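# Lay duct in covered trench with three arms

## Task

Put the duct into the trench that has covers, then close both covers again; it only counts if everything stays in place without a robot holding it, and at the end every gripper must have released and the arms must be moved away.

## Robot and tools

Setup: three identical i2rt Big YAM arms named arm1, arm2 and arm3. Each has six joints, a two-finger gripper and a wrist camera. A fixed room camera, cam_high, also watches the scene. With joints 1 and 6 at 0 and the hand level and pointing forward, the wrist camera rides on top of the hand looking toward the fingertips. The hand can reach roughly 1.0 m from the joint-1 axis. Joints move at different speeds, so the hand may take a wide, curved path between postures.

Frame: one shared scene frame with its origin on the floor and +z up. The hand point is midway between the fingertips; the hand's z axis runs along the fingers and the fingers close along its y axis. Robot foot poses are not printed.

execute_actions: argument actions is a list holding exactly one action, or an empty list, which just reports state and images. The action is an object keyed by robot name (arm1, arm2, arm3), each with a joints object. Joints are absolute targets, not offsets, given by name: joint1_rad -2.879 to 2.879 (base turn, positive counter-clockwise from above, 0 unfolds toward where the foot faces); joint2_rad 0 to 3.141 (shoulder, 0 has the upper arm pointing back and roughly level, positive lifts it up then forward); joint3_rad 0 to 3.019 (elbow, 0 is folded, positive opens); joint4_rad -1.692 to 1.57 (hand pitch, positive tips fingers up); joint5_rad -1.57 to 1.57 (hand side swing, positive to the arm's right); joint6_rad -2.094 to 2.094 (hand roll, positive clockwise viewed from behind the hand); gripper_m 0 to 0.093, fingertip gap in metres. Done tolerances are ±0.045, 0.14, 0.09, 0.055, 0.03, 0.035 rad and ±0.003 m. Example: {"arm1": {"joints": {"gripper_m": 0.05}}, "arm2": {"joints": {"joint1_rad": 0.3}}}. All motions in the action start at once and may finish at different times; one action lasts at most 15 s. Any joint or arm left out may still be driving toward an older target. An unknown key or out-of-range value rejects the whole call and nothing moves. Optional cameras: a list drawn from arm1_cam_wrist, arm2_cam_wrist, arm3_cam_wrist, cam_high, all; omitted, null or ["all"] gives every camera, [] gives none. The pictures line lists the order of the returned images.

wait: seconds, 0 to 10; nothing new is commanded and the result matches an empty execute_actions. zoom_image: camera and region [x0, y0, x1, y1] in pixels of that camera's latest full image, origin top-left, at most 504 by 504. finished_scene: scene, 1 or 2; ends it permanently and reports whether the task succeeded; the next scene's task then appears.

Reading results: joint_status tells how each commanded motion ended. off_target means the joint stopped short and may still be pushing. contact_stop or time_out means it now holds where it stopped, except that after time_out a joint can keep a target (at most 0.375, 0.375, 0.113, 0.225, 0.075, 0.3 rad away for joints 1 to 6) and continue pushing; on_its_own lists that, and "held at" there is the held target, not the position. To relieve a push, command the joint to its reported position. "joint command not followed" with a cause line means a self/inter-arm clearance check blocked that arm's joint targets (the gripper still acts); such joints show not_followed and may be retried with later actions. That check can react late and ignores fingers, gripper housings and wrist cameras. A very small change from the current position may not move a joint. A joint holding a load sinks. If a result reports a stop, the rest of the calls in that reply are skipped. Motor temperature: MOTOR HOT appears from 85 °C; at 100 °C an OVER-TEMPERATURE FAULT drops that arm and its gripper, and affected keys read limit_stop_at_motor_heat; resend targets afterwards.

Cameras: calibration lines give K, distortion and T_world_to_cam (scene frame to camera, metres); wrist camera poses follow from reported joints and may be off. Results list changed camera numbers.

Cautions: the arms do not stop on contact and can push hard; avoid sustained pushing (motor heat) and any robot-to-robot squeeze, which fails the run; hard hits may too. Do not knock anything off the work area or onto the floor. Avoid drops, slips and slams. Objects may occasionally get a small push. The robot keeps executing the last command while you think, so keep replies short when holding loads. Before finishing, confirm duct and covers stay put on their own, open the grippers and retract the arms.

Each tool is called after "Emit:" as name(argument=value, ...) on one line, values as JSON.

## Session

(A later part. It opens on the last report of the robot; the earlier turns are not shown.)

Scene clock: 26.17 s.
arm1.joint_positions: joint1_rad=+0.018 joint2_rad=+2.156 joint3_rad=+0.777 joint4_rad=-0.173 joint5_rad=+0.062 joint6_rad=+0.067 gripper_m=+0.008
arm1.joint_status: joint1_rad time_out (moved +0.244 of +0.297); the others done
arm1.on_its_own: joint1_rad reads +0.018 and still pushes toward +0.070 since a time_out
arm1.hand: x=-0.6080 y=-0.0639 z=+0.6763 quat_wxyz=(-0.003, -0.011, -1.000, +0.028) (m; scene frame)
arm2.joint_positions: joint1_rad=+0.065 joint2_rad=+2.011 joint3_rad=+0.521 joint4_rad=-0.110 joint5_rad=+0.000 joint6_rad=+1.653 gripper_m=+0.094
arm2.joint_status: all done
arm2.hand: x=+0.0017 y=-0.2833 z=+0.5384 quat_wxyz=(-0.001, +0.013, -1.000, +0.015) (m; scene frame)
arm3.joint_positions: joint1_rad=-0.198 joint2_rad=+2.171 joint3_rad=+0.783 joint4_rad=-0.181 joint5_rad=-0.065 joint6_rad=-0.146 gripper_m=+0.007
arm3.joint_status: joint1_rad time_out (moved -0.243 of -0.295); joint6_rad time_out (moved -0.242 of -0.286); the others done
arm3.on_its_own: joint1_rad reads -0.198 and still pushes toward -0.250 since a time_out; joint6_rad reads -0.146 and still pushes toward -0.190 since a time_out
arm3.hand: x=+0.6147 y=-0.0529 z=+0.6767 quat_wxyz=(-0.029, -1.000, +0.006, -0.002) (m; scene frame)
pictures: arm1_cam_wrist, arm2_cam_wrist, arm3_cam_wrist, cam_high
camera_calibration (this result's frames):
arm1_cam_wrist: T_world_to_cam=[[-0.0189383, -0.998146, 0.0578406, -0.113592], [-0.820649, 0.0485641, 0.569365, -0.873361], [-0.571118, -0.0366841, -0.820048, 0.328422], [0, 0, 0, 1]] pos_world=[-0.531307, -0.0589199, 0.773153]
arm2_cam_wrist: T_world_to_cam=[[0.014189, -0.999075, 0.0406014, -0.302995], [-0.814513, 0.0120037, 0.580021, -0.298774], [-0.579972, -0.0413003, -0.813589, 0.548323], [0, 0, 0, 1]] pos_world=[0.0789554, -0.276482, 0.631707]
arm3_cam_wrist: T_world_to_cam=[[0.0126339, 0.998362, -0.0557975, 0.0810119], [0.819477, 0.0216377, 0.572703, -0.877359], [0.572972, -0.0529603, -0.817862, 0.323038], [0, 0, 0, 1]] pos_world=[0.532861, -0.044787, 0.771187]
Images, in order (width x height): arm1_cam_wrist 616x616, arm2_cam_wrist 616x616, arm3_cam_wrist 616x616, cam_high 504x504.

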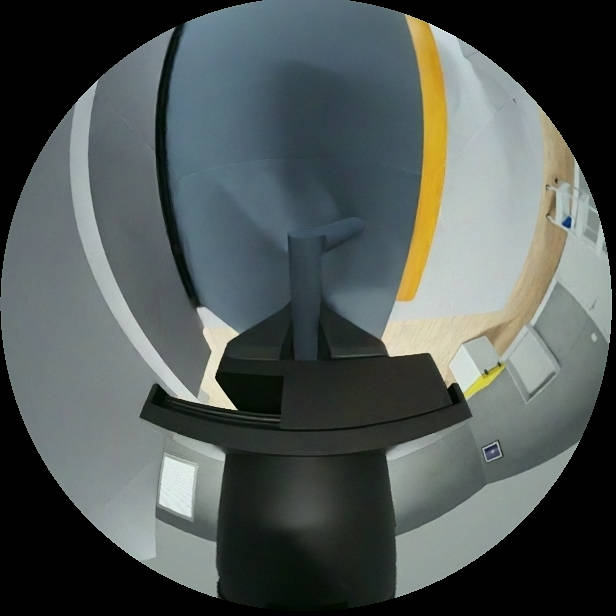

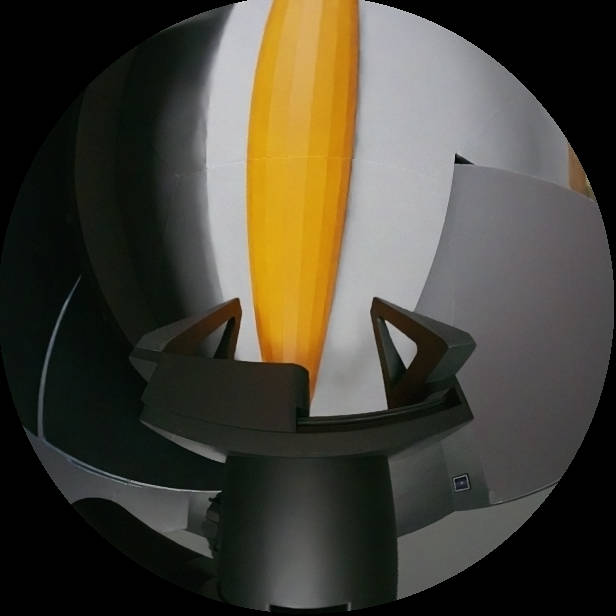

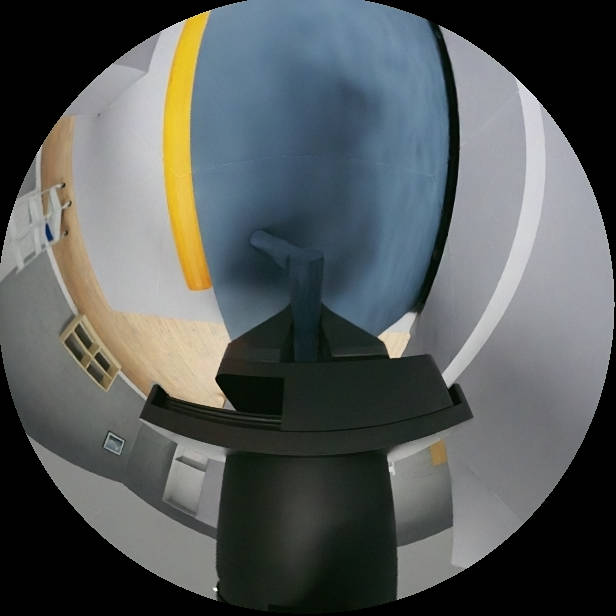

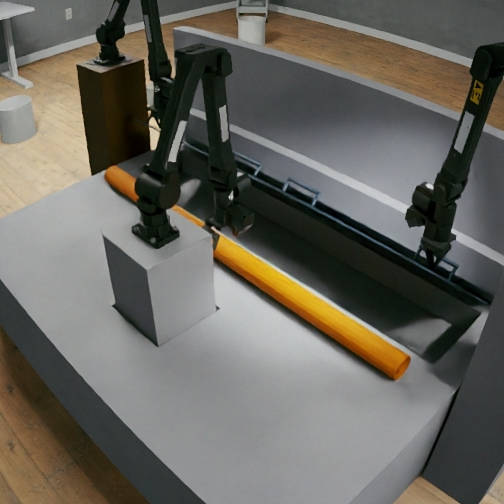

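Emit:
execute_actions(actions=[{"arm1":{"joints":{"joint1_rad":0.41,"joint2_rad":1.91,"joint3_rad":0.82,"joint4_rad":-0.46,"joint6_rad":0.39}},"arm3":{"joints":{"joint1_rad":-0.57,"joint2_rad":1.94,"joint3_rad":0.86,"joint4_rad":-0.46,"joint6_rad":-0.5}},"arm2":{"joints":{"joint2_rad":2.0,"joint3_rad":0.565,"joint4_rad":-0.10}}}])

Scene clock: 29.20 s.
arm1.joint_positions: joint1_rad=+0.325 joint2_rad=+1.957 joint3_rad=+0.804 joint4_rad=-0.416 joint5_rad=+0.086 joint6_rad=+0.377 gripper_m=+0.008
arm1.joint_status: joint1_rad time_out (moved +0.307 of +0.392); the others done
arm1.on_its_own: joint1_rad reads +0.325 and still pushes toward +0.410 since a time_out
arm1.hand: x=-0.6079 y=+0.0483 z=+0.7498 quat_wxyz=(-0.008, -0.012, -0.999, +0.038) (m; scene frame)
arm2.joint_positions: joint1_rad=+0.065 joint2_rad=+2.011 joint3_rad=+0.556 joint4_rad=-0.108 joint5_rad=+0.000 joint6_rad=+1.653 gripper_m=+0.094
arm2.joint_status: all done
arm2.hand: x=-0.0007 y=-0.2612 z=+0.5396 quat_wxyz=(+0.000, +0.013, -1.000, -0.004) (m; scene frame)
arm3.joint_positions: joint1_rad=-0.480 joint2_rad=+1.993 joint3_rad=+0.834 joint4_rad=-0.430 joint5_rad=-0.080 joint6_rad=-0.432 gripper_m=+0.008
arm3.joint_status: joint1_rad time_out (moved -0.282 of -0.372); joint6_rad time_out (moved -0.285 of -0.354); the others done
arm3.on_its_own: joint1_rad reads -0.480 and still pushes toward -0.570 since a time_out; joint6_rad reads -0.432 and still pushes toward -0.500 since a time_out
arm3.hand: x=+0.6158 y=+0.0537 z=+0.7466 quat_wxyz=(-0.037, -0.999, +0.004, +0.001) (m; scene frame)
pictures: arm1_cam_wrist, arm2_cam_wrist, arm3_cam_wrist, cam_high
camera_calibration (this result's frames):
arm1_cam_wrist: T_world_to_cam=[[-0.0217236, -0.996801, 0.0769098, -0.0219844], [-0.825612, 0.0612702, 0.560902, -0.917897], [-0.563821, -0.0513128, -0.824302, 0.401171], [0, 0, 0, 1]] pos_world=[-0.532115, 0.0549108, 0.847227]
arm2_cam_wrist: T_world_to_cam=[[0.0142768, -0.999889, 0.00414996, -0.261503], [-0.812228, -0.00917647, 0.583268, -0.308951], [-0.583165, -0.0116979, -0.812269, 0.555839], [0, 0, 0, 1]] pos_world=[0.0769405, -0.257807, 0.632777]
arm3_cam_wrist: T_world_to_cam=[[0.00986249, 0.997393, -0.0714802, -0.00804945], [0.82325, 0.0324767, 0.566749, -0.919016], [0.567593, -0.0644357, -0.820784, 0.391364], [0, 0, 0, 1]] pos_world=[0.534524, 0.0630929, 0.841502]
Images, in order (width x height): arm1_cam_wrist 616x616, arm2_cam_wrist 616x616, arm3_cam_wrist 616x616, cam_high 504x504.

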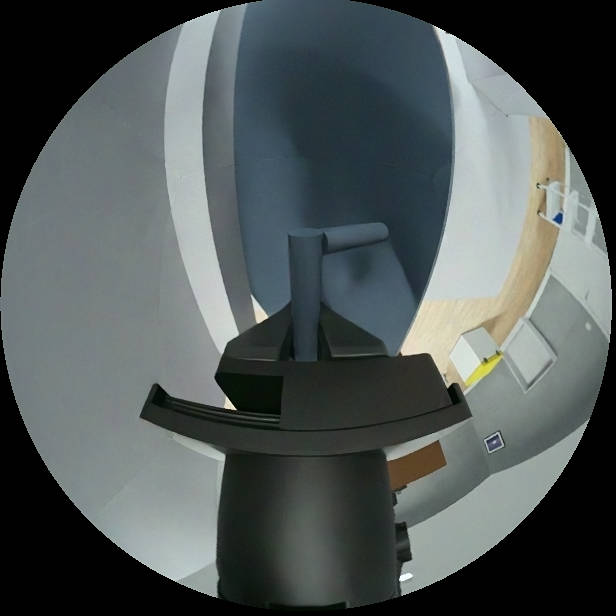

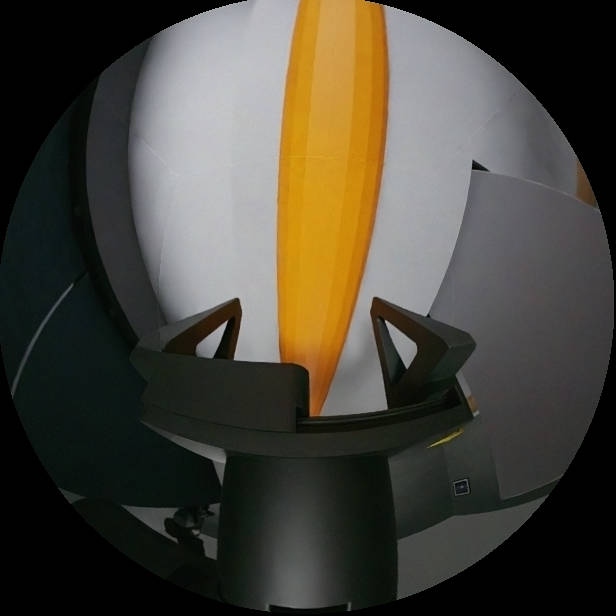

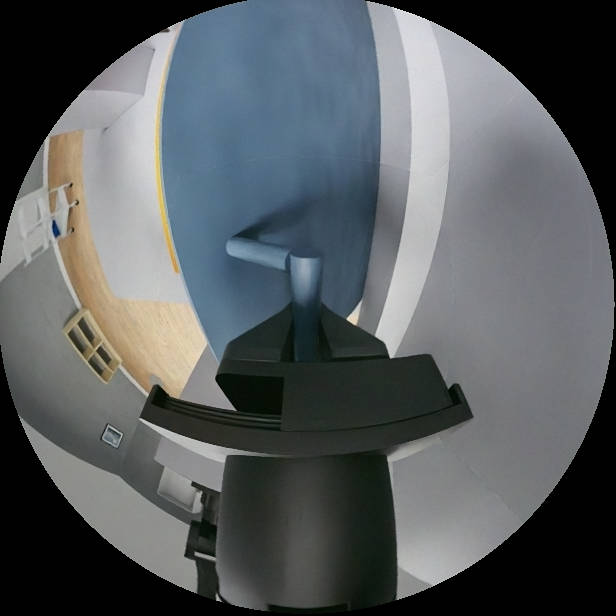

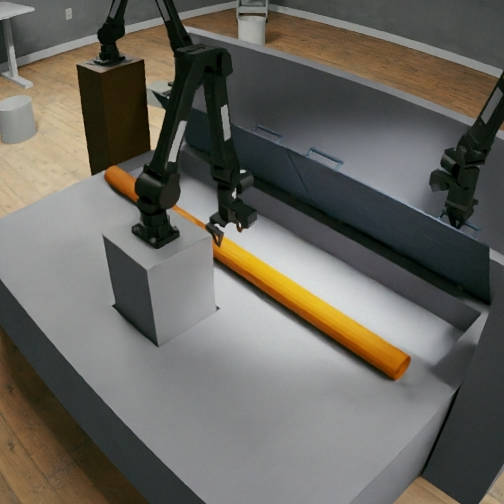

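Emit:
execute_actions(actions=[{"arm2":{"joints":{"joint2_rad":2.195,"joint3_rad":0.605,"joint4_rad":0.045,"joint6_rad":1.71}}}], cameras=["arm2_cam_wrist","cam_high"])

Emit:
zoom_image(camera="cam_high", region=[150, 130, 330, 290])

Scene clock: 31.63 s.
arm1.joint_positions: joint1_rad=+0.325 joint2_rad=+1.957 joint3_rad=+0.804 joint4_rad=-0.416 joint5_rad=+0.086 joint6_rad=+0.377 gripper_m=+0.008
arm1.joint_status: not commanded
arm1.on_its_own: joint1_rad reads +0.325 and still pushes toward +0.410 since a time_out
arm1.hand: x=-0.6079 y=+0.0483 z=+0.7498 quat_wxyz=(-0.008, -0.012, -0.999, +0.038) (m; scene frame)
arm2.joint_positions: joint1_rad=+0.065 joint2_rad=+2.207 joint3_rad=+0.603 joint4_rad=+0.042 joint5_rad=-0.003 joint6_rad=+1.708 gripper_m=+0.094
arm2.joint_status: all done
arm2.hand: x=-0.0013 y=-0.2607 z=+0.4878 quat_wxyz=(+0.002, -0.015, -1.000, -0.004) (m; scene frame)
arm3.joint_positions: joint1_rad=-0.480 joint2_rad=+1.993 joint3_rad=+0.834 joint4_rad=-0.430 joint5_rad=-0.080 joint6_rad=-0.432 gripper_m=+0.008
arm3.joint_status: not commanded
arm3.on_its_own: joint1_rad reads -0.480 and still pushes toward -0.570 since a time_out; joint6_rad reads -0.432 and still pushes toward -0.500 since a time_out
arm3.hand: x=+0.6158 y=+0.0537 z=+0.7466 quat_wxyz=(-0.037, -0.999, +0.004, +0.001) (m; scene frame)
pictures: arm2_cam_wrist, cam_high
camera_calibration (this result's frames):
arm2_cam_wrist: T_world_to_cam=[[-0.0406044, -0.99917, 0.00313691, -0.260125], [-0.809407, 0.0347332, 0.58622, -0.269216], [-0.585843, 0.0212641, -0.810146, 0.521005], [0, 0, 0, 1]] pos_world=[0.0767601, -0.261637, 0.580726]
Images, in order (width x height): arm2_cam_wrist 616x616, cam_high 504x504.

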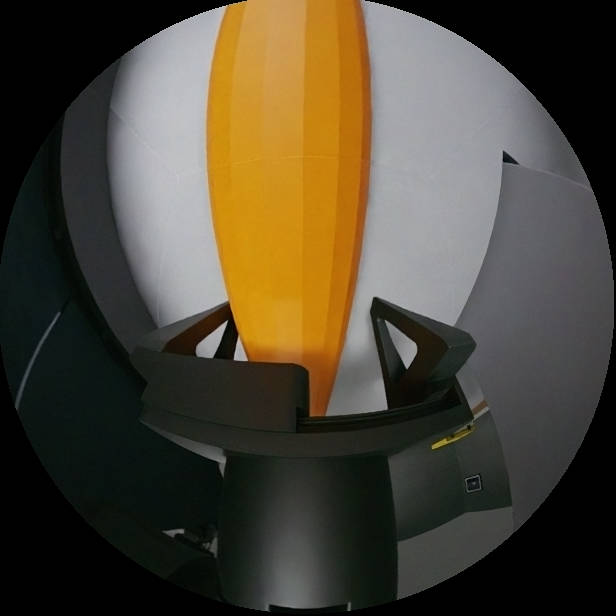

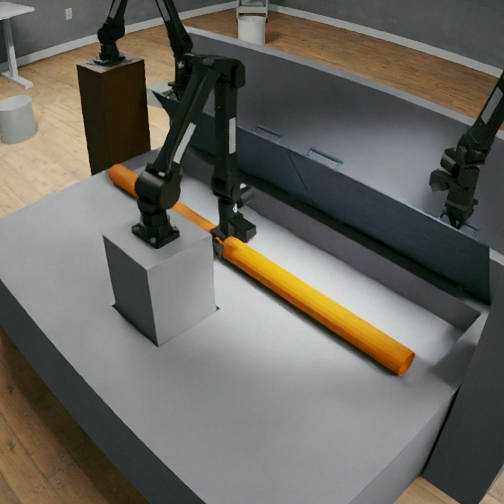

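Region (150, 130, 330, 290) of cam_high's 504x504 image, scaled by 2.800, with more detail than that image has.

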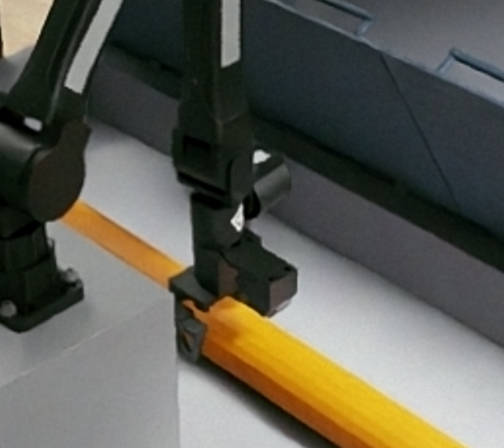

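Emit:
execute_actions(actions=[{"arm2":{"joints":{"joint2_rad":2.26,"joint3_rad":0.635,"joint4_rad":0.075}}}], cameras=[])

Emit:
execute_actions(actions=[{"arm2":{"joints":{"gripper_m":0.03}}}], cameras=["arm2_cam_wrist","cam_high"])

Emit:
zoom_image(camera="cam_high", region=[150, 130, 330, 290])

Scene clock: 33.17 s.
arm1.joint_positions: joint1_rad=+0.325 joint2_rad=+1.957 joint3_rad=+0.804 joint4_rad=-0.416 joint5_rad=+0.086 joint6_rad=+0.377 gripper_m=+0.008
arm1.joint_status: not commanded
arm1.on_its_own: joint1_rad reads +0.325 and still pushes toward +0.410 since a time_out
arm1.hand: x=-0.6079 y=+0.0483 z=+0.7498 quat_wxyz=(-0.008, -0.012, -0.999, +0.038) (m; scene frame)
arm2.joint_positions: joint1_rad=+0.065 joint2_rad=+2.260 joint3_rad=+0.632 joint4_rad=+0.068 joint5_rad=-0.003 joint6_rad=+1.708 gripper_m=+0.094
arm2.joint_status: all done
arm2.hand: x=-0.0018 y=-0.2556 z=+0.4732 quat_wxyz=(+0.002, -0.015, -1.000, -0.005) (m; scene frame)
arm3.joint_positions: joint1_rad=-0.480 joint2_rad=+1.993 joint3_rad=+0.834 joint4_rad=-0.430 joint5_rad=-0.080 joint6_rad=-0.432 gripper_m=+0.008
arm3.joint_status: not commanded
arm3.on_its_own: joint1_rad reads -0.480 and still pushes toward -0.570 since a time_out; joint6_rad reads -0.432 and still pushes toward -0.500 since a time_out
arm3.hand: x=+0.6158 y=+0.0537 z=+0.7466 quat_wxyz=(-0.037, -0.999, +0.004, +0.001) (m; scene frame)
pictures: none
No camera images: the call's "cameras" was empty. Leave "cameras" out to get every camera's image.

Scene clock: 33.80 s.
arm1.joint_positions: joint1_rad=+0.325 joint2_rad=+1.957 joint3_rad=+0.804 joint4_rad=-0.416 joint5_rad=+0.086 joint6_rad=+0.377 gripper_m=+0.008
arm1.joint_status: not commanded
arm1.on_its_own: joint1_rad reads +0.325 and still pushes toward +0.410 since a time_out
arm1.hand: x=-0.6079 y=+0.0483 z=+0.7498 quat_wxyz=(-0.008, -0.012, -0.999, +0.038) (m; scene frame)
arm2.joint_positions: joint1_rad=+0.065 joint2_rad=+2.259 joint3_rad=+0.640 joint4_rad=+0.076 joint5_rad=-0.001 joint6_rad=+1.709 gripper_m=+0.074
arm2.joint_status: gripper_m off_target (ended at +0.074, target +0.030)
arm2.hand: x=-0.0023 y=-0.2489 z=+0.4733 quat_wxyz=(+0.002, -0.016, -1.000, -0.013) (m; scene frame)
arm3.joint_positions: joint1_rad=-0.480 joint2_rad=+1.993 joint3_rad=+0.834 joint4_rad=-0.430 joint5_rad=-0.080 joint6_rad=-0.432 gripper_m=+0.008
arm3.joint_status: not commanded
arm3.on_its_own: joint1_rad reads -0.480 and still pushes toward -0.570 since a time_out; joint6_rad reads -0.432 and still pushes toward -0.500 since a time_out
arm3.hand: x=+0.6158 y=+0.0537 z=+0.7466 quat_wxyz=(-0.037, -0.999, +0.004, +0.001) (m; scene frame)
pictures: arm2_cam_wrist, cam_high
camera_calibration (this result's frames):
arm2_cam_wrist: T_world_to_cam=[[-0.0425401, -0.998979, -0.0151875, -0.239605], [-0.809066, 0.0255262, 0.587163, -0.264654], [-0.586176, 0.0372656, -0.809326, 0.511973], [0, 0, 0, 1]] pos_world=[0.0757907, -0.251684, 0.566109]
Images, in order (width x height): arm2_cam_wrist 616x616, cam_high 504x504.

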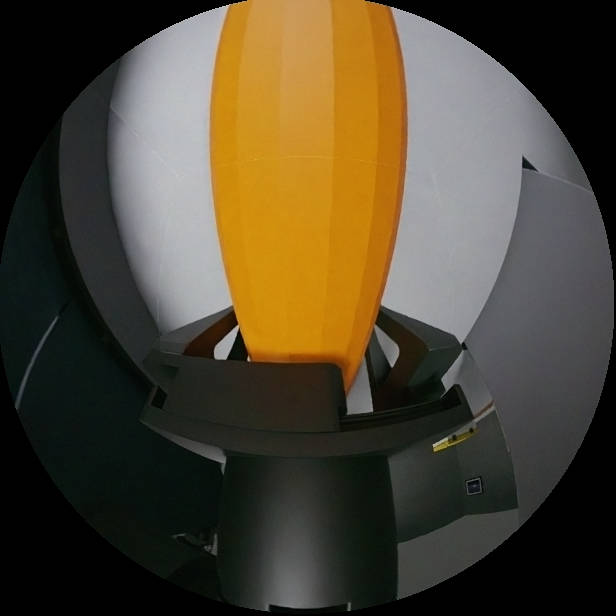

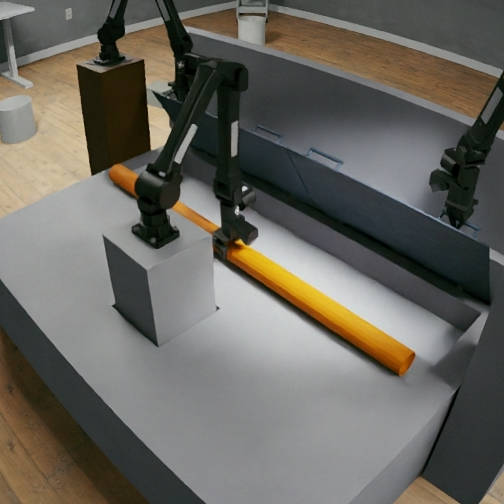

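Region (150, 130, 330, 290) of cam_high's 504x504 image, scaled by 2.800, with more detail than that image has.

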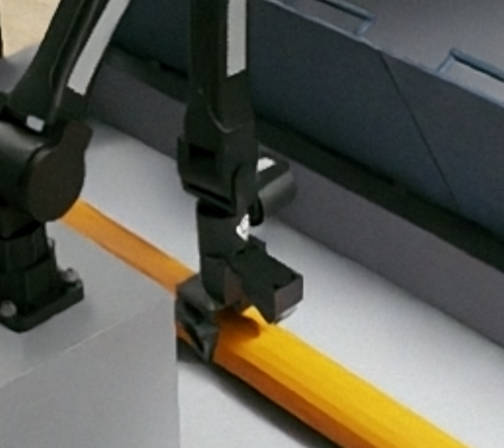

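Emit:
execute_actions(actions=[{"arm2":{"joints":{"joint2_rad":2.02,"joint3_rad":0.63,"joint4_rad":-0.14}}}])

Scene clock: 35.93 s.
arm1.joint_positions: joint1_rad=+0.325 joint2_rad=+1.957 joint3_rad=+0.804 joint4_rad=-0.416 joint5_rad=+0.086 joint6_rad=+0.377 gripper_m=+0.008
arm1.joint_status: not commanded
arm1.on_its_own: joint1_rad reads +0.325 and still pushes toward +0.410 since a time_out
arm1.hand: x=-0.6079 y=+0.0483 z=+0.7498 quat_wxyz=(-0.008, -0.012, -0.999, +0.038) (m; scene frame)
arm2.joint_positions: joint1_rad=+0.065 joint2_rad=+2.067 joint3_rad=+0.626 joint4_rad=-0.135 joint5_rad=+0.002 joint6_rad=+1.709 gripper_m=+0.074
arm2.joint_status: all done
arm2.hand: x=-0.0024 y=-0.2422 z=+0.5272 quat_wxyz=(-0.002, -0.016, -1.000, +0.003) (m; scene frame)
arm3.joint_positions: joint1_rad=-0.480 joint2_rad=+1.993 joint3_rad=+0.834 joint4_rad=-0.430 joint5_rad=-0.080 joint6_rad=-0.432 gripper_m=+0.008
arm3.joint_status: not commanded
arm3.on_its_own: joint1_rad reads -0.480 and still pushes toward -0.570 since a time_out; joint6_rad reads -0.432 and still pushes toward -0.500 since a time_out
arm3.hand: x=+0.6158 y=+0.0537 z=+0.7466 quat_wxyz=(-0.037, -0.999, +0.004, +0.001) (m; scene frame)
pictures: arm1_cam_wrist, arm2_cam_wrist, arm3_cam_wrist, cam_high
camera_calibration (this result's frames):
arm1_cam_wrist: T_world_to_cam=[[-0.0217236, -0.996801, 0.0769098, -0.0219844], [-0.825612, 0.0612702, 0.560902, -0.917897], [-0.563821, -0.0513128, -0.824302, 0.401171], [0, 0, 0, 1]] pos_world=[-0.532115, 0.0549108, 0.847227]
arm2_cam_wrist: T_world_to_cam=[[-0.0425867, -0.998947, 0.0170564, -0.249062], [-0.813357, 0.0445787, 0.580055, -0.288213], [-0.580205, 0.0108297, -0.814399, 0.551644], [0, 0, 0, 1]] pos_world=[0.0750397, -0.241926, 0.620686]
arm3_cam_wrist: T_world_to_cam=[[0.00986249, 0.997393, -0.0714802, -0.00804945], [0.82325, 0.0324767, 0.566749, -0.919016], [0.567593, -0.0644357, -0.820784, 0.391364], [0, 0, 0, 1]] pos_world=[0.534524, 0.0630929, 0.841502]
Images, in order (width x height): arm1_cam_wrist 616x616, arm2_cam_wrist 616x616, arm3_cam_wrist 616x616, cam_high 504x504.

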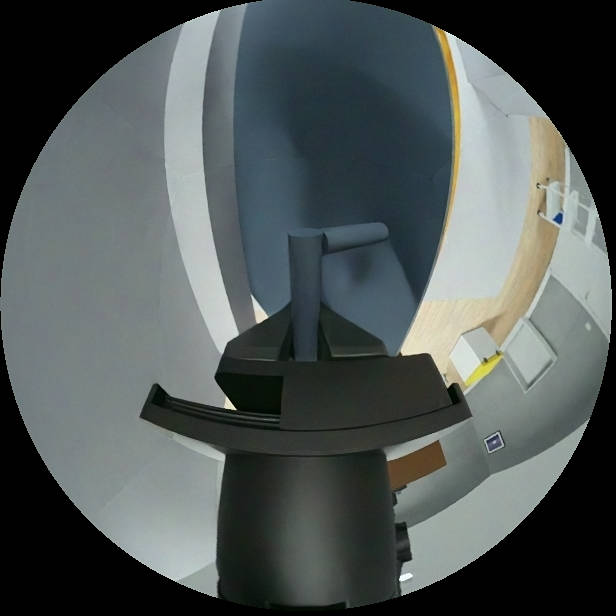

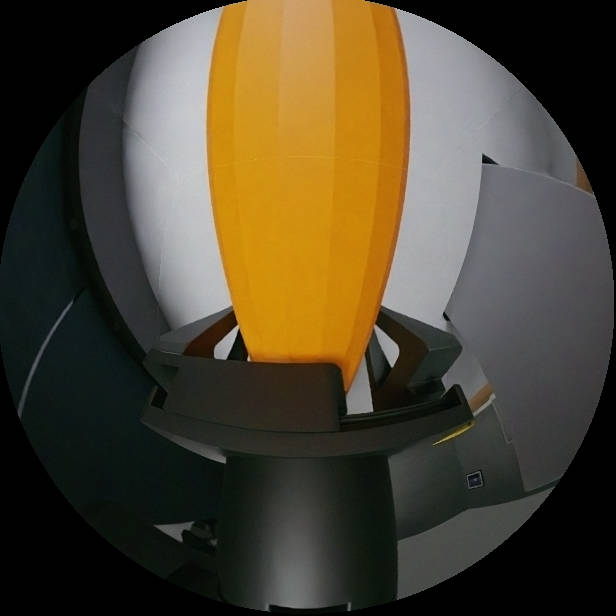

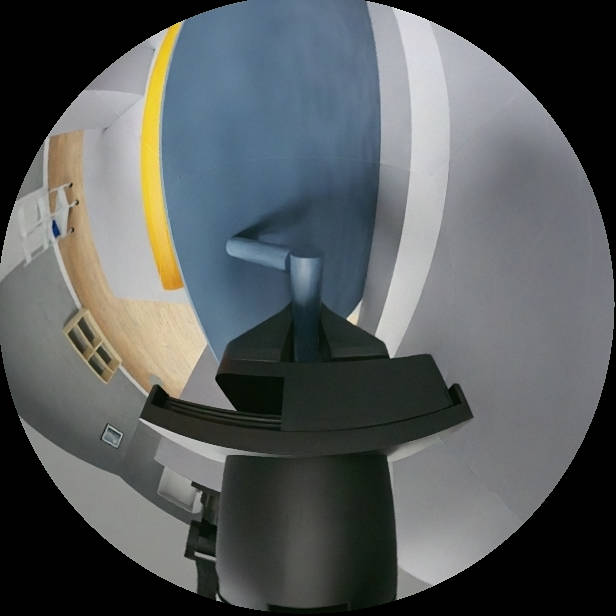

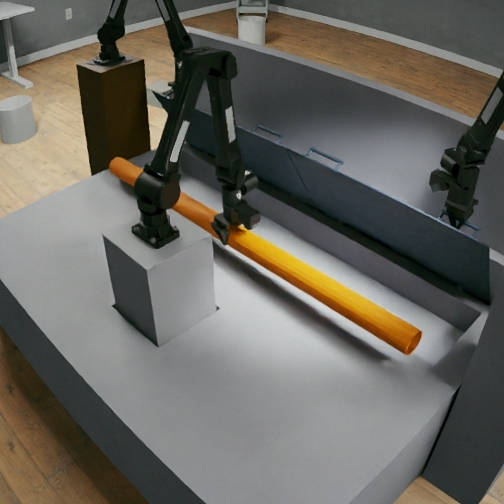

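Emit:
execute_actions(actions=[{"arm1":{"joints":{"joint1_rad":0.58,"joint2_rad":1.9,"joint3_rad":0.88,"joint4_rad":-0.5,"joint5_rad":0.18,"joint6_rad":0.5}},"arm3":{"joints":{"joint1_rad":-0.73,"joint2_rad":1.93,"joint3_rad":0.925,"joint4_rad":-0.51,"joint5_rad":-0.18,"joint6_rad":-0.6}},"arm2":{"joints":{"joint1_rad":-0.044,"joint2_rad":2.06,"joint3_rad":0.9,"joint4_rad":-0.33,"joint6_rad":1.58}}}])

Scene clock: 40.77 s.
arm1.joint_positions: joint1_rad=+0.395 joint2_rad=+1.979 joint3_rad=+0.832 joint4_rad=-0.469 joint5_rad=+0.266 joint6_rad=+0.453 gripper_m=+0.008
arm1.joint_status: joint1_rad time_out (moved +0.069 of +0.255); joint5_rad time_out (moved +0.180 of +0.094); joint6_rad time_out (moved +0.075 of +0.123); the others done
arm1.on_its_own: joint1_rad reads +0.395 and still pushes toward +0.580 since a time_out; joint5_rad reads +0.266 and still pushes toward +0.187 since a time_out; joint6_rad reads +0.453 and still pushes toward +0.500 since a time_out
arm1.hand: x=-0.6059 y=+0.0447 z=+0.7520 quat_wxyz=(-0.028, -0.012, -0.991, +0.127) (m; scene frame)
arm2.joint_positions: joint1_rad=-0.045 joint2_rad=+2.131 joint3_rad=+0.887 joint4_rad=-0.326 joint5_rad=+0.003 joint6_rad=+1.585 gripper_m=+0.074
arm2.joint_status: all done
arm2.hand: x=+0.0321 y=-0.1465 z=+0.5284 quat_wxyz=(-0.002, -0.009, -1.000, -0.001) (m; scene frame)
arm3.joint_positions: joint1_rad=-0.545 joint2_rad=+2.016 joint3_rad=+0.865 joint4_rad=-0.487 joint5_rad=-0.257 joint6_rad=-0.501 gripper_m=+0.008
arm3.joint_status: joint1_rad time_out (moved -0.065 of -0.250); joint5_rad time_out (moved -0.177 of -0.100); joint6_rad time_out (moved -0.069 of -0.168); the others done
arm3.on_its_own: joint1_rad reads -0.545 and still pushes toward -0.730 since a time_out; joint5_rad reads -0.257 and still pushes toward -0.182 since a time_out; joint6_rad reads -0.501 and still pushes toward -0.600 since a time_out
arm3.hand: x=+0.6135 y=+0.0494 z=+0.7483 quat_wxyz=(-0.126, -0.992, +0.007, +0.025) (m; scene frame)
pictures: arm1_cam_wrist, arm2_cam_wrist, arm3_cam_wrist, cam_high
camera_calibration (this result's frames):
arm1_cam_wrist: T_world_to_cam=[[-0.0268517, -0.966984, 0.253418, -0.162858], [-0.846511, 0.156833, 0.508746, -0.894946], [-0.531693, -0.20086, -0.822774, 0.428945], [0, 0, 0, 1]] pos_world=[-0.533888, 0.0690339, 0.849496]
arm2_cam_wrist: T_world_to_cam=[[-0.0288632, -0.999532, 0.0101456, -0.14892], [-0.813915, 0.0293928, 0.58024, -0.267423], [-0.580266, 0.00848994, -0.814383, 0.571187], [0, 0, 0, 1]] pos_world=[0.109482, -0.145839, 0.621845]
arm3_cam_wrist: T_world_to_cam=[[0.00864501, 0.969092, -0.246548, 0.129551], [0.849733, 0.122856, 0.5127, -0.898264], [0.527143, -0.213932, -0.822407, 0.427215], [0, 0, 0, 1]] pos_world=[0.53696, 0.0762051, 0.843825]
Images, in order (width x height): arm1_cam_wrist 616x616, arm2_cam_wrist 616x616, arm3_cam_wrist 616x616, cam_high 504x504.

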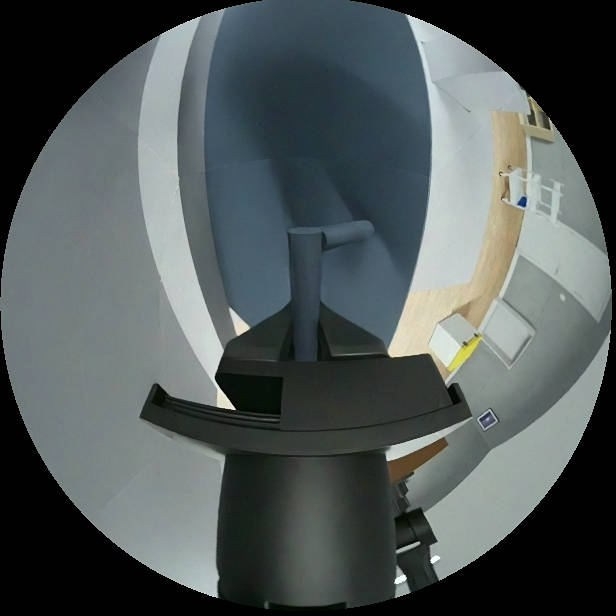

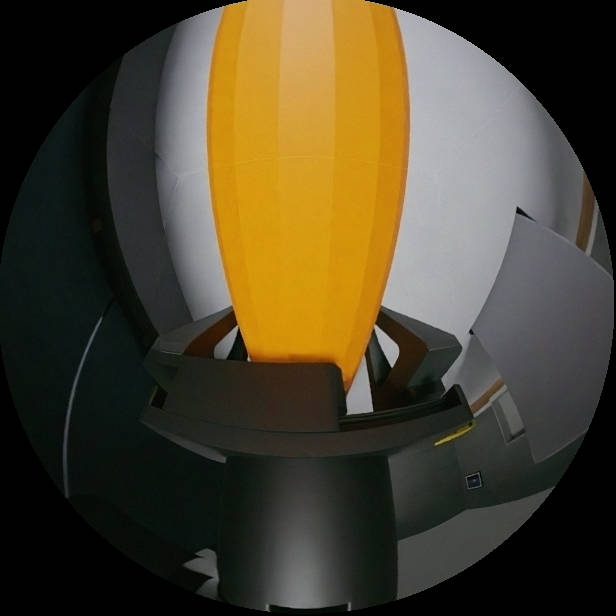

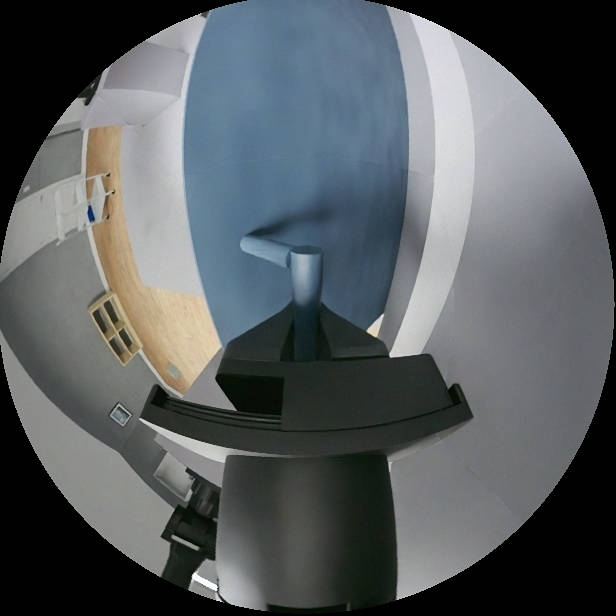

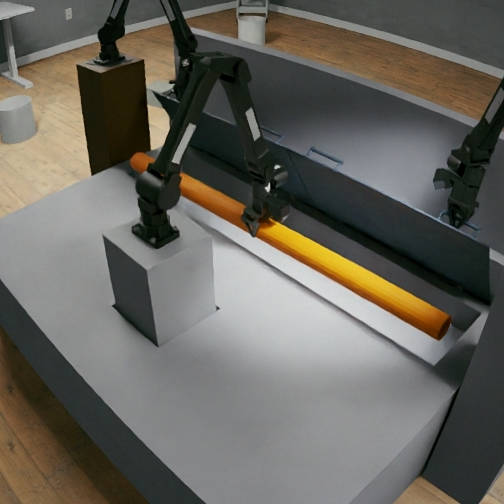

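Emit:
execute_actions(actions=[{"arm1":{"joints":{"joint1_rad":0.43,"joint2_rad":1.93,"joint3_rad":0.84,"joint4_rad":-0.48,"joint5_rad":0.2,"joint6_rad":0.45}},"arm3":{"joints":{"joint1_rad":-0.58,"joint2_rad":1.965,"joint3_rad":0.875,"joint4_rad":-0.5,"joint5_rad":-0.2,"joint6_rad":-0.5}},"arm2":{"joints":{"joint2_rad":2.13,"joint3_rad":0.985,"joint4_rad":-0.125}}}], cameras=["arm2_cam_wrist","cam_high"])

Emit:
zoom_image(camera="cam_high", region=[100, 80, 504, 400])

Scene clock: 43.17 s.
arm1.joint_positions: joint1_rad=+0.380 joint2_rad=+1.980 joint3_rad=+0.832 joint4_rad=-0.469 joint5_rad=+0.244 joint6_rad=+0.442 gripper_m=+0.008
arm1.joint_status: joint1_rad time_out (moved -0.014 of +0.035); joint5_rad time_out (moved -0.022 of -0.066); the others done
arm1.on_its_own: joint1_rad reads +0.380 and still pushes toward +0.430 since a time_out; joint5_rad reads +0.244 and still pushes toward +0.200 since a time_out
arm1.hand: x=-0.6063 y=+0.0426 z=+0.7504 quat_wxyz=(-0.021, -0.014, -0.993, +0.118) (m; scene frame)
arm2.joint_positions: joint1_rad=-0.045 joint2_rad=+2.219 joint3_rad=+0.935 joint4_rad=-0.145 joint5_rad=+0.003 joint6_rad=+1.585 gripper_m=+0.074
arm2.joint_status: all done
arm2.hand: x=+0.0322 y=-0.1027 z=+0.5025 quat_wxyz=(-0.001, -0.009, -0.997, -0.071) (m; scene frame)
arm3.joint_positions: joint1_rad=-0.533 joint2_rad=+2.018 joint3_rad=+0.865 joint4_rad=-0.487 joint5_rad=-0.241 joint6_rad=-0.487 gripper_m=+0.008
arm3.joint_status: joint1_rad time_out (moved +0.012 of -0.035); joint5_rad time_out (moved +0.016 of +0.057); the others done
arm3.on_its_own: joint1_rad reads -0.533 and still pushes toward -0.580 since a time_out; joint5_rad reads -0.241 and still pushes toward -0.200 since a time_out
arm3.hand: x=+0.6140 y=+0.0471 z=+0.7468 quat_wxyz=(-0.120, -0.993, +0.008, +0.018) (m; scene frame)
pictures: arm2_cam_wrist, cam_high
camera_calibration (this result's frames):
arm2_cam_wrist: T_world_to_cam=[[-0.0288402, -0.991068, -0.1302, -0.0335208], [-0.814141, -0.0522826, 0.578308, -0.261025], [-0.57995, 0.12268, -0.805362, 0.557022], [0, 0, 0, 1]] pos_world=[0.109567, -0.115204, 0.595192]
Images, in order (width x height): arm2_cam_wrist 616x616, cam_high 504x504.

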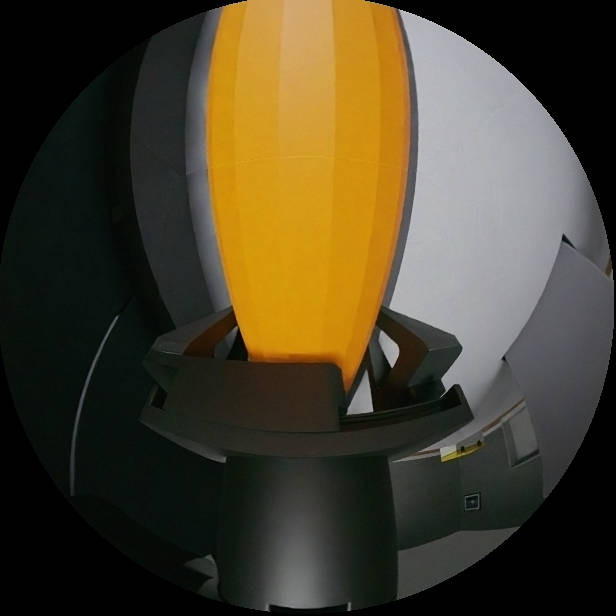

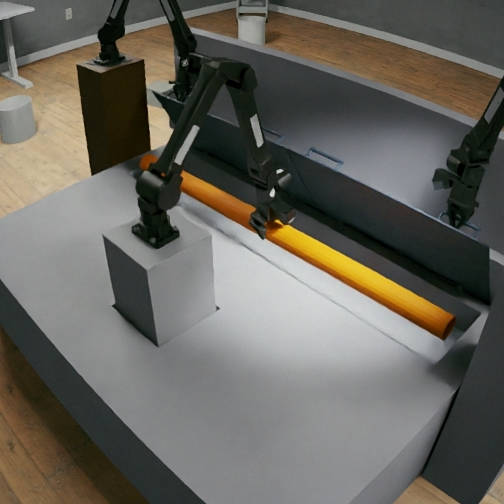

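Region (100, 80, 504, 400) of cam_high's 504x504 image, scaled by 1.248, with more detail than that image has; it fills the top 399 rows of this view, and the rest is white.

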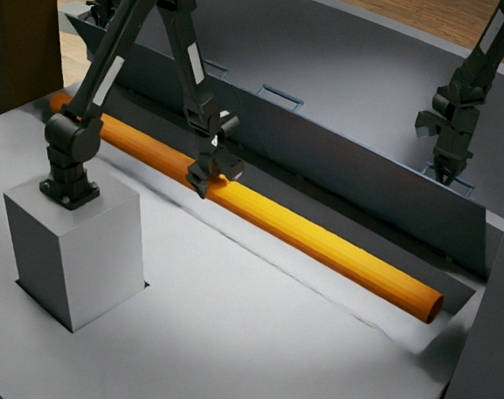

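Emit:
execute_actions(actions=[{"arm2":{"joints":{"joint2_rad":2.22,"joint3_rad":1.11,"joint4_rad":-0.08,"joint6_rad":1.56}}}], cameras=["arm2_cam_wrist","cam_high"])

Emit:
zoom_image(camera="cam_high", region=[100, 80, 504, 400])

Scene clock: 44.60 s.
arm1.joint_positions: joint1_rad=+0.380 joint2_rad=+1.980 joint3_rad=+0.832 joint4_rad=-0.469 joint5_rad=+0.244 joint6_rad=+0.442 gripper_m=+0.008
arm1.joint_status: not commanded
arm1.on_its_own: joint1_rad reads +0.380 and still pushes toward +0.430 since a time_out; joint5_rad reads +0.244 and still pushes toward +0.200 since a time_out
arm1.hand: x=-0.6063 y=+0.0426 z=+0.7504 quat_wxyz=(-0.021, -0.014, -0.993, +0.118) (m; scene frame)
arm2.joint_positions: joint1_rad=-0.045 joint2_rad=+2.315 joint3_rad=+1.059 joint4_rad=-0.103 joint5_rad=+0.003 joint6_rad=+1.564 gripper_m=+0.074
arm2.joint_status: all done
arm2.hand: x=+0.0324 y=-0.0516 z=+0.4804 quat_wxyz=(-0.002, +0.002, -0.994, -0.106) (m; scene frame)
arm3.joint_positions: joint1_rad=-0.533 joint2_rad=+2.018 joint3_rad=+0.865 joint4_rad=-0.487 joint5_rad=-0.241 joint6_rad=-0.487 gripper_m=+0.008
arm3.joint_status: not commanded
arm3.on_its_own: joint1_rad reads -0.533 and still pushes toward -0.580 since a time_out; joint5_rad reads -0.241 and still pushes toward -0.200 since a time_out
arm3.hand: x=+0.6140 y=+0.0471 z=+0.7468 quat_wxyz=(-0.120, -0.993, +0.008, +0.018) (m; scene frame)
pictures: arm2_cam_wrist, cam_high
camera_calibration (this result's frames):
arm2_cam_wrist: T_world_to_cam=[[-0.00706952, -0.979817, -0.19977, 0.0475693], [-0.814714, -0.110193, 0.569297, -0.244097], [-0.57982, 0.16678, -0.797492, 0.531524], [0, 0, 0, 1]] pos_world=[0.109655, -0.0689359, 0.572352]
Images, in order (width x height): arm2_cam_wrist 616x616, cam_high 504x504.

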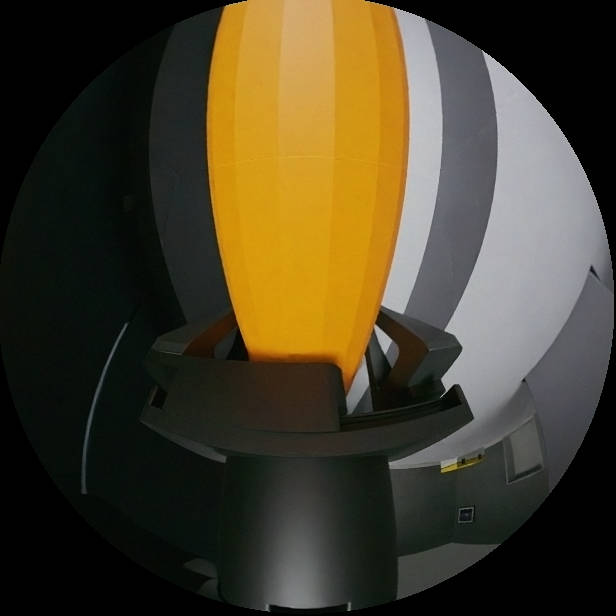

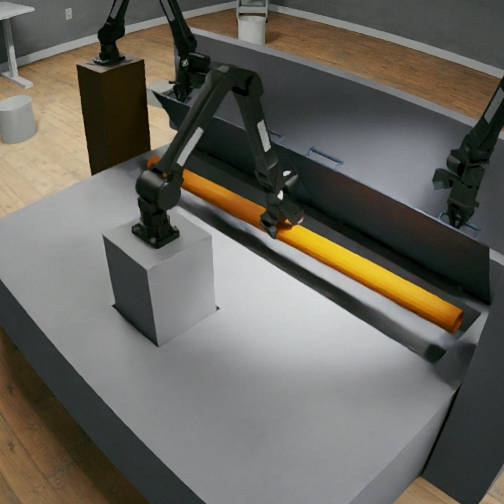

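Region (100, 80, 504, 400) of cam_high's 504x504 image, scaled by 1.248, with more detail than that image has; it fills the top 399 rows of this view, and the rest is white.

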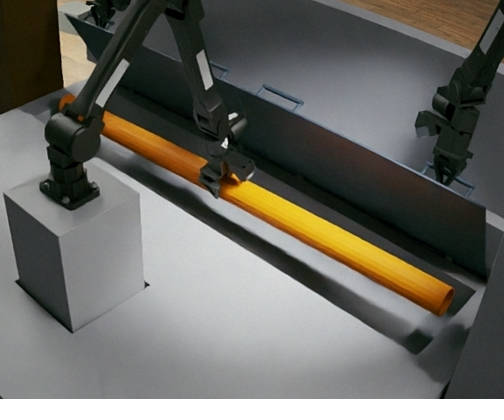

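Emit:
execute_actions(actions=[{"arm2":{"joints":{"joint2_rad":2.39,"joint3_rad":1.18,"joint4_rad":0.015}}}], cameras=["arm2_cam_wrist","cam_high"])

Emit:
zoom_image(camera="cam_high", region=[100, 80, 504, 400])

Scene clock: 46.13 s.
arm1.joint_positions: joint1_rad=+0.380 joint2_rad=+1.980 joint3_rad=+0.832 joint4_rad=-0.469 joint5_rad=+0.244 joint6_rad=+0.442 gripper_m=+0.008
arm1.joint_status: not commanded
arm1.on_its_own: joint1_rad reads +0.380 and still pushes toward +0.430 since a time_out; joint5_rad reads +0.244 and still pushes toward +0.200 since a time_out
arm1.hand: x=-0.6063 y=+0.0426 z=+0.7504 quat_wxyz=(-0.021, -0.014, -0.993, +0.118) (m; scene frame)
arm2.joint_positions: joint1_rad=-0.045 joint2_rad=+2.500 joint3_rad=+1.148 joint4_rad=-0.007 joint5_rad=+0.003 joint6_rad=+1.563 gripper_m=+0.074
arm2.joint_status: all done
arm2.hand: x=+0.0324 y=-0.0494 z=+0.4104 quat_wxyz=(-0.002, +0.002, -0.994, -0.106) (m; scene frame)
arm3.joint_positions: joint1_rad=-0.533 joint2_rad=+2.018 joint3_rad=+0.865 joint4_rad=-0.487 joint5_rad=-0.241 joint6_rad=-0.487 gripper_m=+0.008
arm3.joint_status: not commanded
arm3.on_its_own: joint1_rad reads -0.533 and still pushes toward -0.580 since a time_out; joint5_rad reads -0.241 and still pushes toward -0.200 since a time_out
arm3.hand: x=+0.6140 y=+0.0471 z=+0.7468 quat_wxyz=(-0.120, -0.993, +0.008, +0.018) (m; scene frame)
pictures: arm2_cam_wrist, cam_high
camera_calibration (this result's frames):
arm2_cam_wrist: T_world_to_cam=[[-0.00668829, -0.979896, -0.199395, 0.035576], [-0.814718, -0.110279, 0.569274, -0.203981], [-0.579819, 0.166258, -0.797601, 0.475337], [0, 0, 0, 1]] pos_world=[0.10966, -0.0666627, 0.502345]
Images, in order (width x height): arm2_cam_wrist 616x616, cam_high 504x504.

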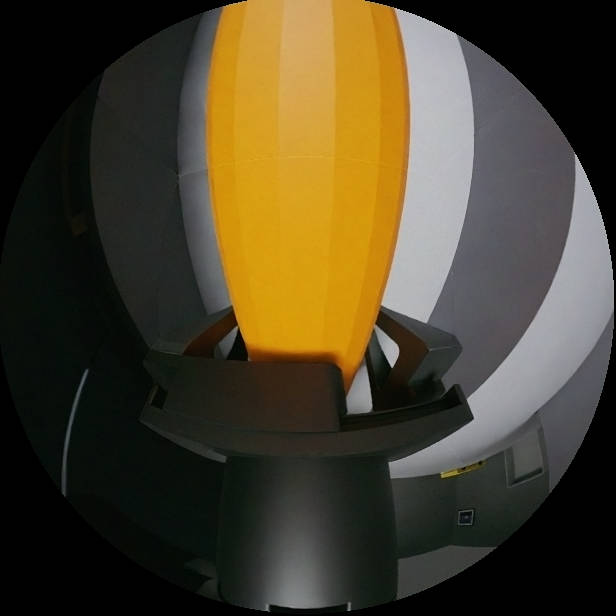

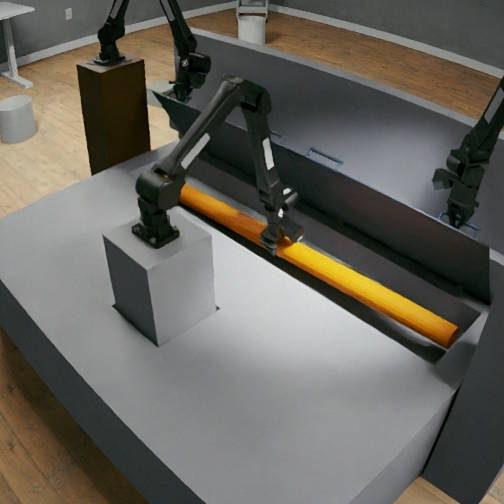

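Region (100, 80, 504, 400) of cam_high's 504x504 image, scaled by 1.248, with more detail than that image has; it fills the top 399 rows of this view, and the rest is white.

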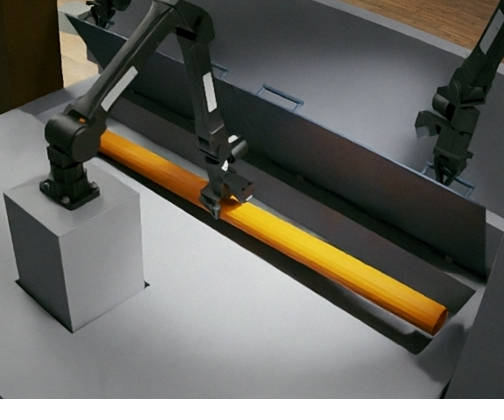

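Emit:
execute_actions(actions=[{"arm2":{"joints":{"joint2_rad":2.55,"joint3_rad":1.28,"joint4_rad":0.09}}}], cameras=["arm2_cam_wrist","cam_high"])

Scene clock: 47.33 s.
arm1.joint_positions: joint1_rad=+0.380 joint2_rad=+1.980 joint3_rad=+0.832 joint4_rad=-0.469 joint5_rad=+0.244 joint6_rad=+0.442 gripper_m=+0.008
arm1.joint_status: not commanded
arm1.on_its_own: joint1_rad reads +0.380 and still pushes toward +0.430 since a time_out; joint5_rad reads +0.244 and still pushes toward +0.200 since a time_out
arm1.hand: x=-0.6063 y=+0.0426 z=+0.7504 quat_wxyz=(-0.021, -0.014, -0.993, +0.118) (m; scene frame)
arm2.joint_positions: joint1_rad=-0.045 joint2_rad=+2.631 joint3_rad=+1.253 joint4_rad=+0.067 joint5_rad=-0.001 joint6_rad=+1.559 gripper_m=+0.074
arm2.joint_status: all done
arm2.hand: x=+0.0318 y=-0.0281 z=+0.3645 quat_wxyz=(-0.001, +0.005, -0.992, -0.130) (m; scene frame)
arm3.joint_positions: joint1_rad=-0.533 joint2_rad=+2.018 joint3_rad=+0.865 joint4_rad=-0.487 joint5_rad=-0.241 joint6_rad=-0.487 gripper_m=+0.008
arm3.joint_status: not commanded
arm3.on_its_own: joint1_rad reads -0.533 and still pushes toward -0.580 since a time_out; joint5_rad reads -0.241 and still pushes toward -0.200 since a time_out
arm3.hand: x=+0.6140 y=+0.0471 z=+0.7468 quat_wxyz=(-0.120, -0.993, +0.008, +0.018) (m; scene frame)
pictures: arm2_cam_wrist, cam_high
camera_calibration (this result's frames):
arm2_cam_wrist: T_world_to_cam=[[-0.00203821, -0.969207, -0.246238, 0.0644945], [-0.812623, -0.141899, 0.565251, -0.175457], [-0.582787, 0.20125, -0.787311, 0.432138], [0, 0, 0, 1]] pos_world=[0.109395, -0.0493566, 0.455285]
Images, in order (width x height): arm2_cam_wrist 616x616, cam_high 504x504.

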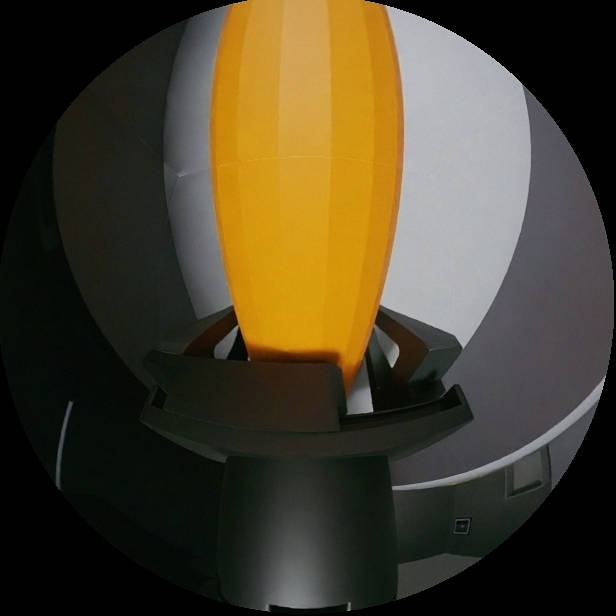

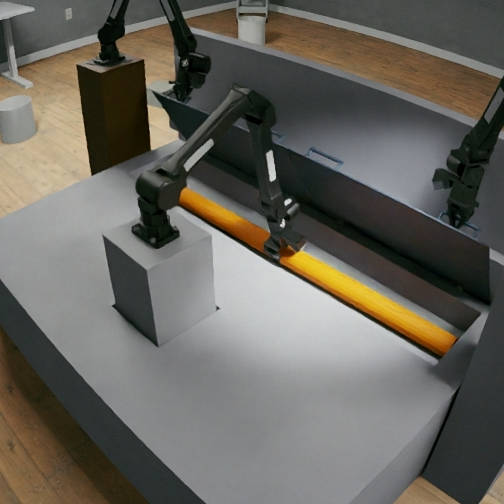

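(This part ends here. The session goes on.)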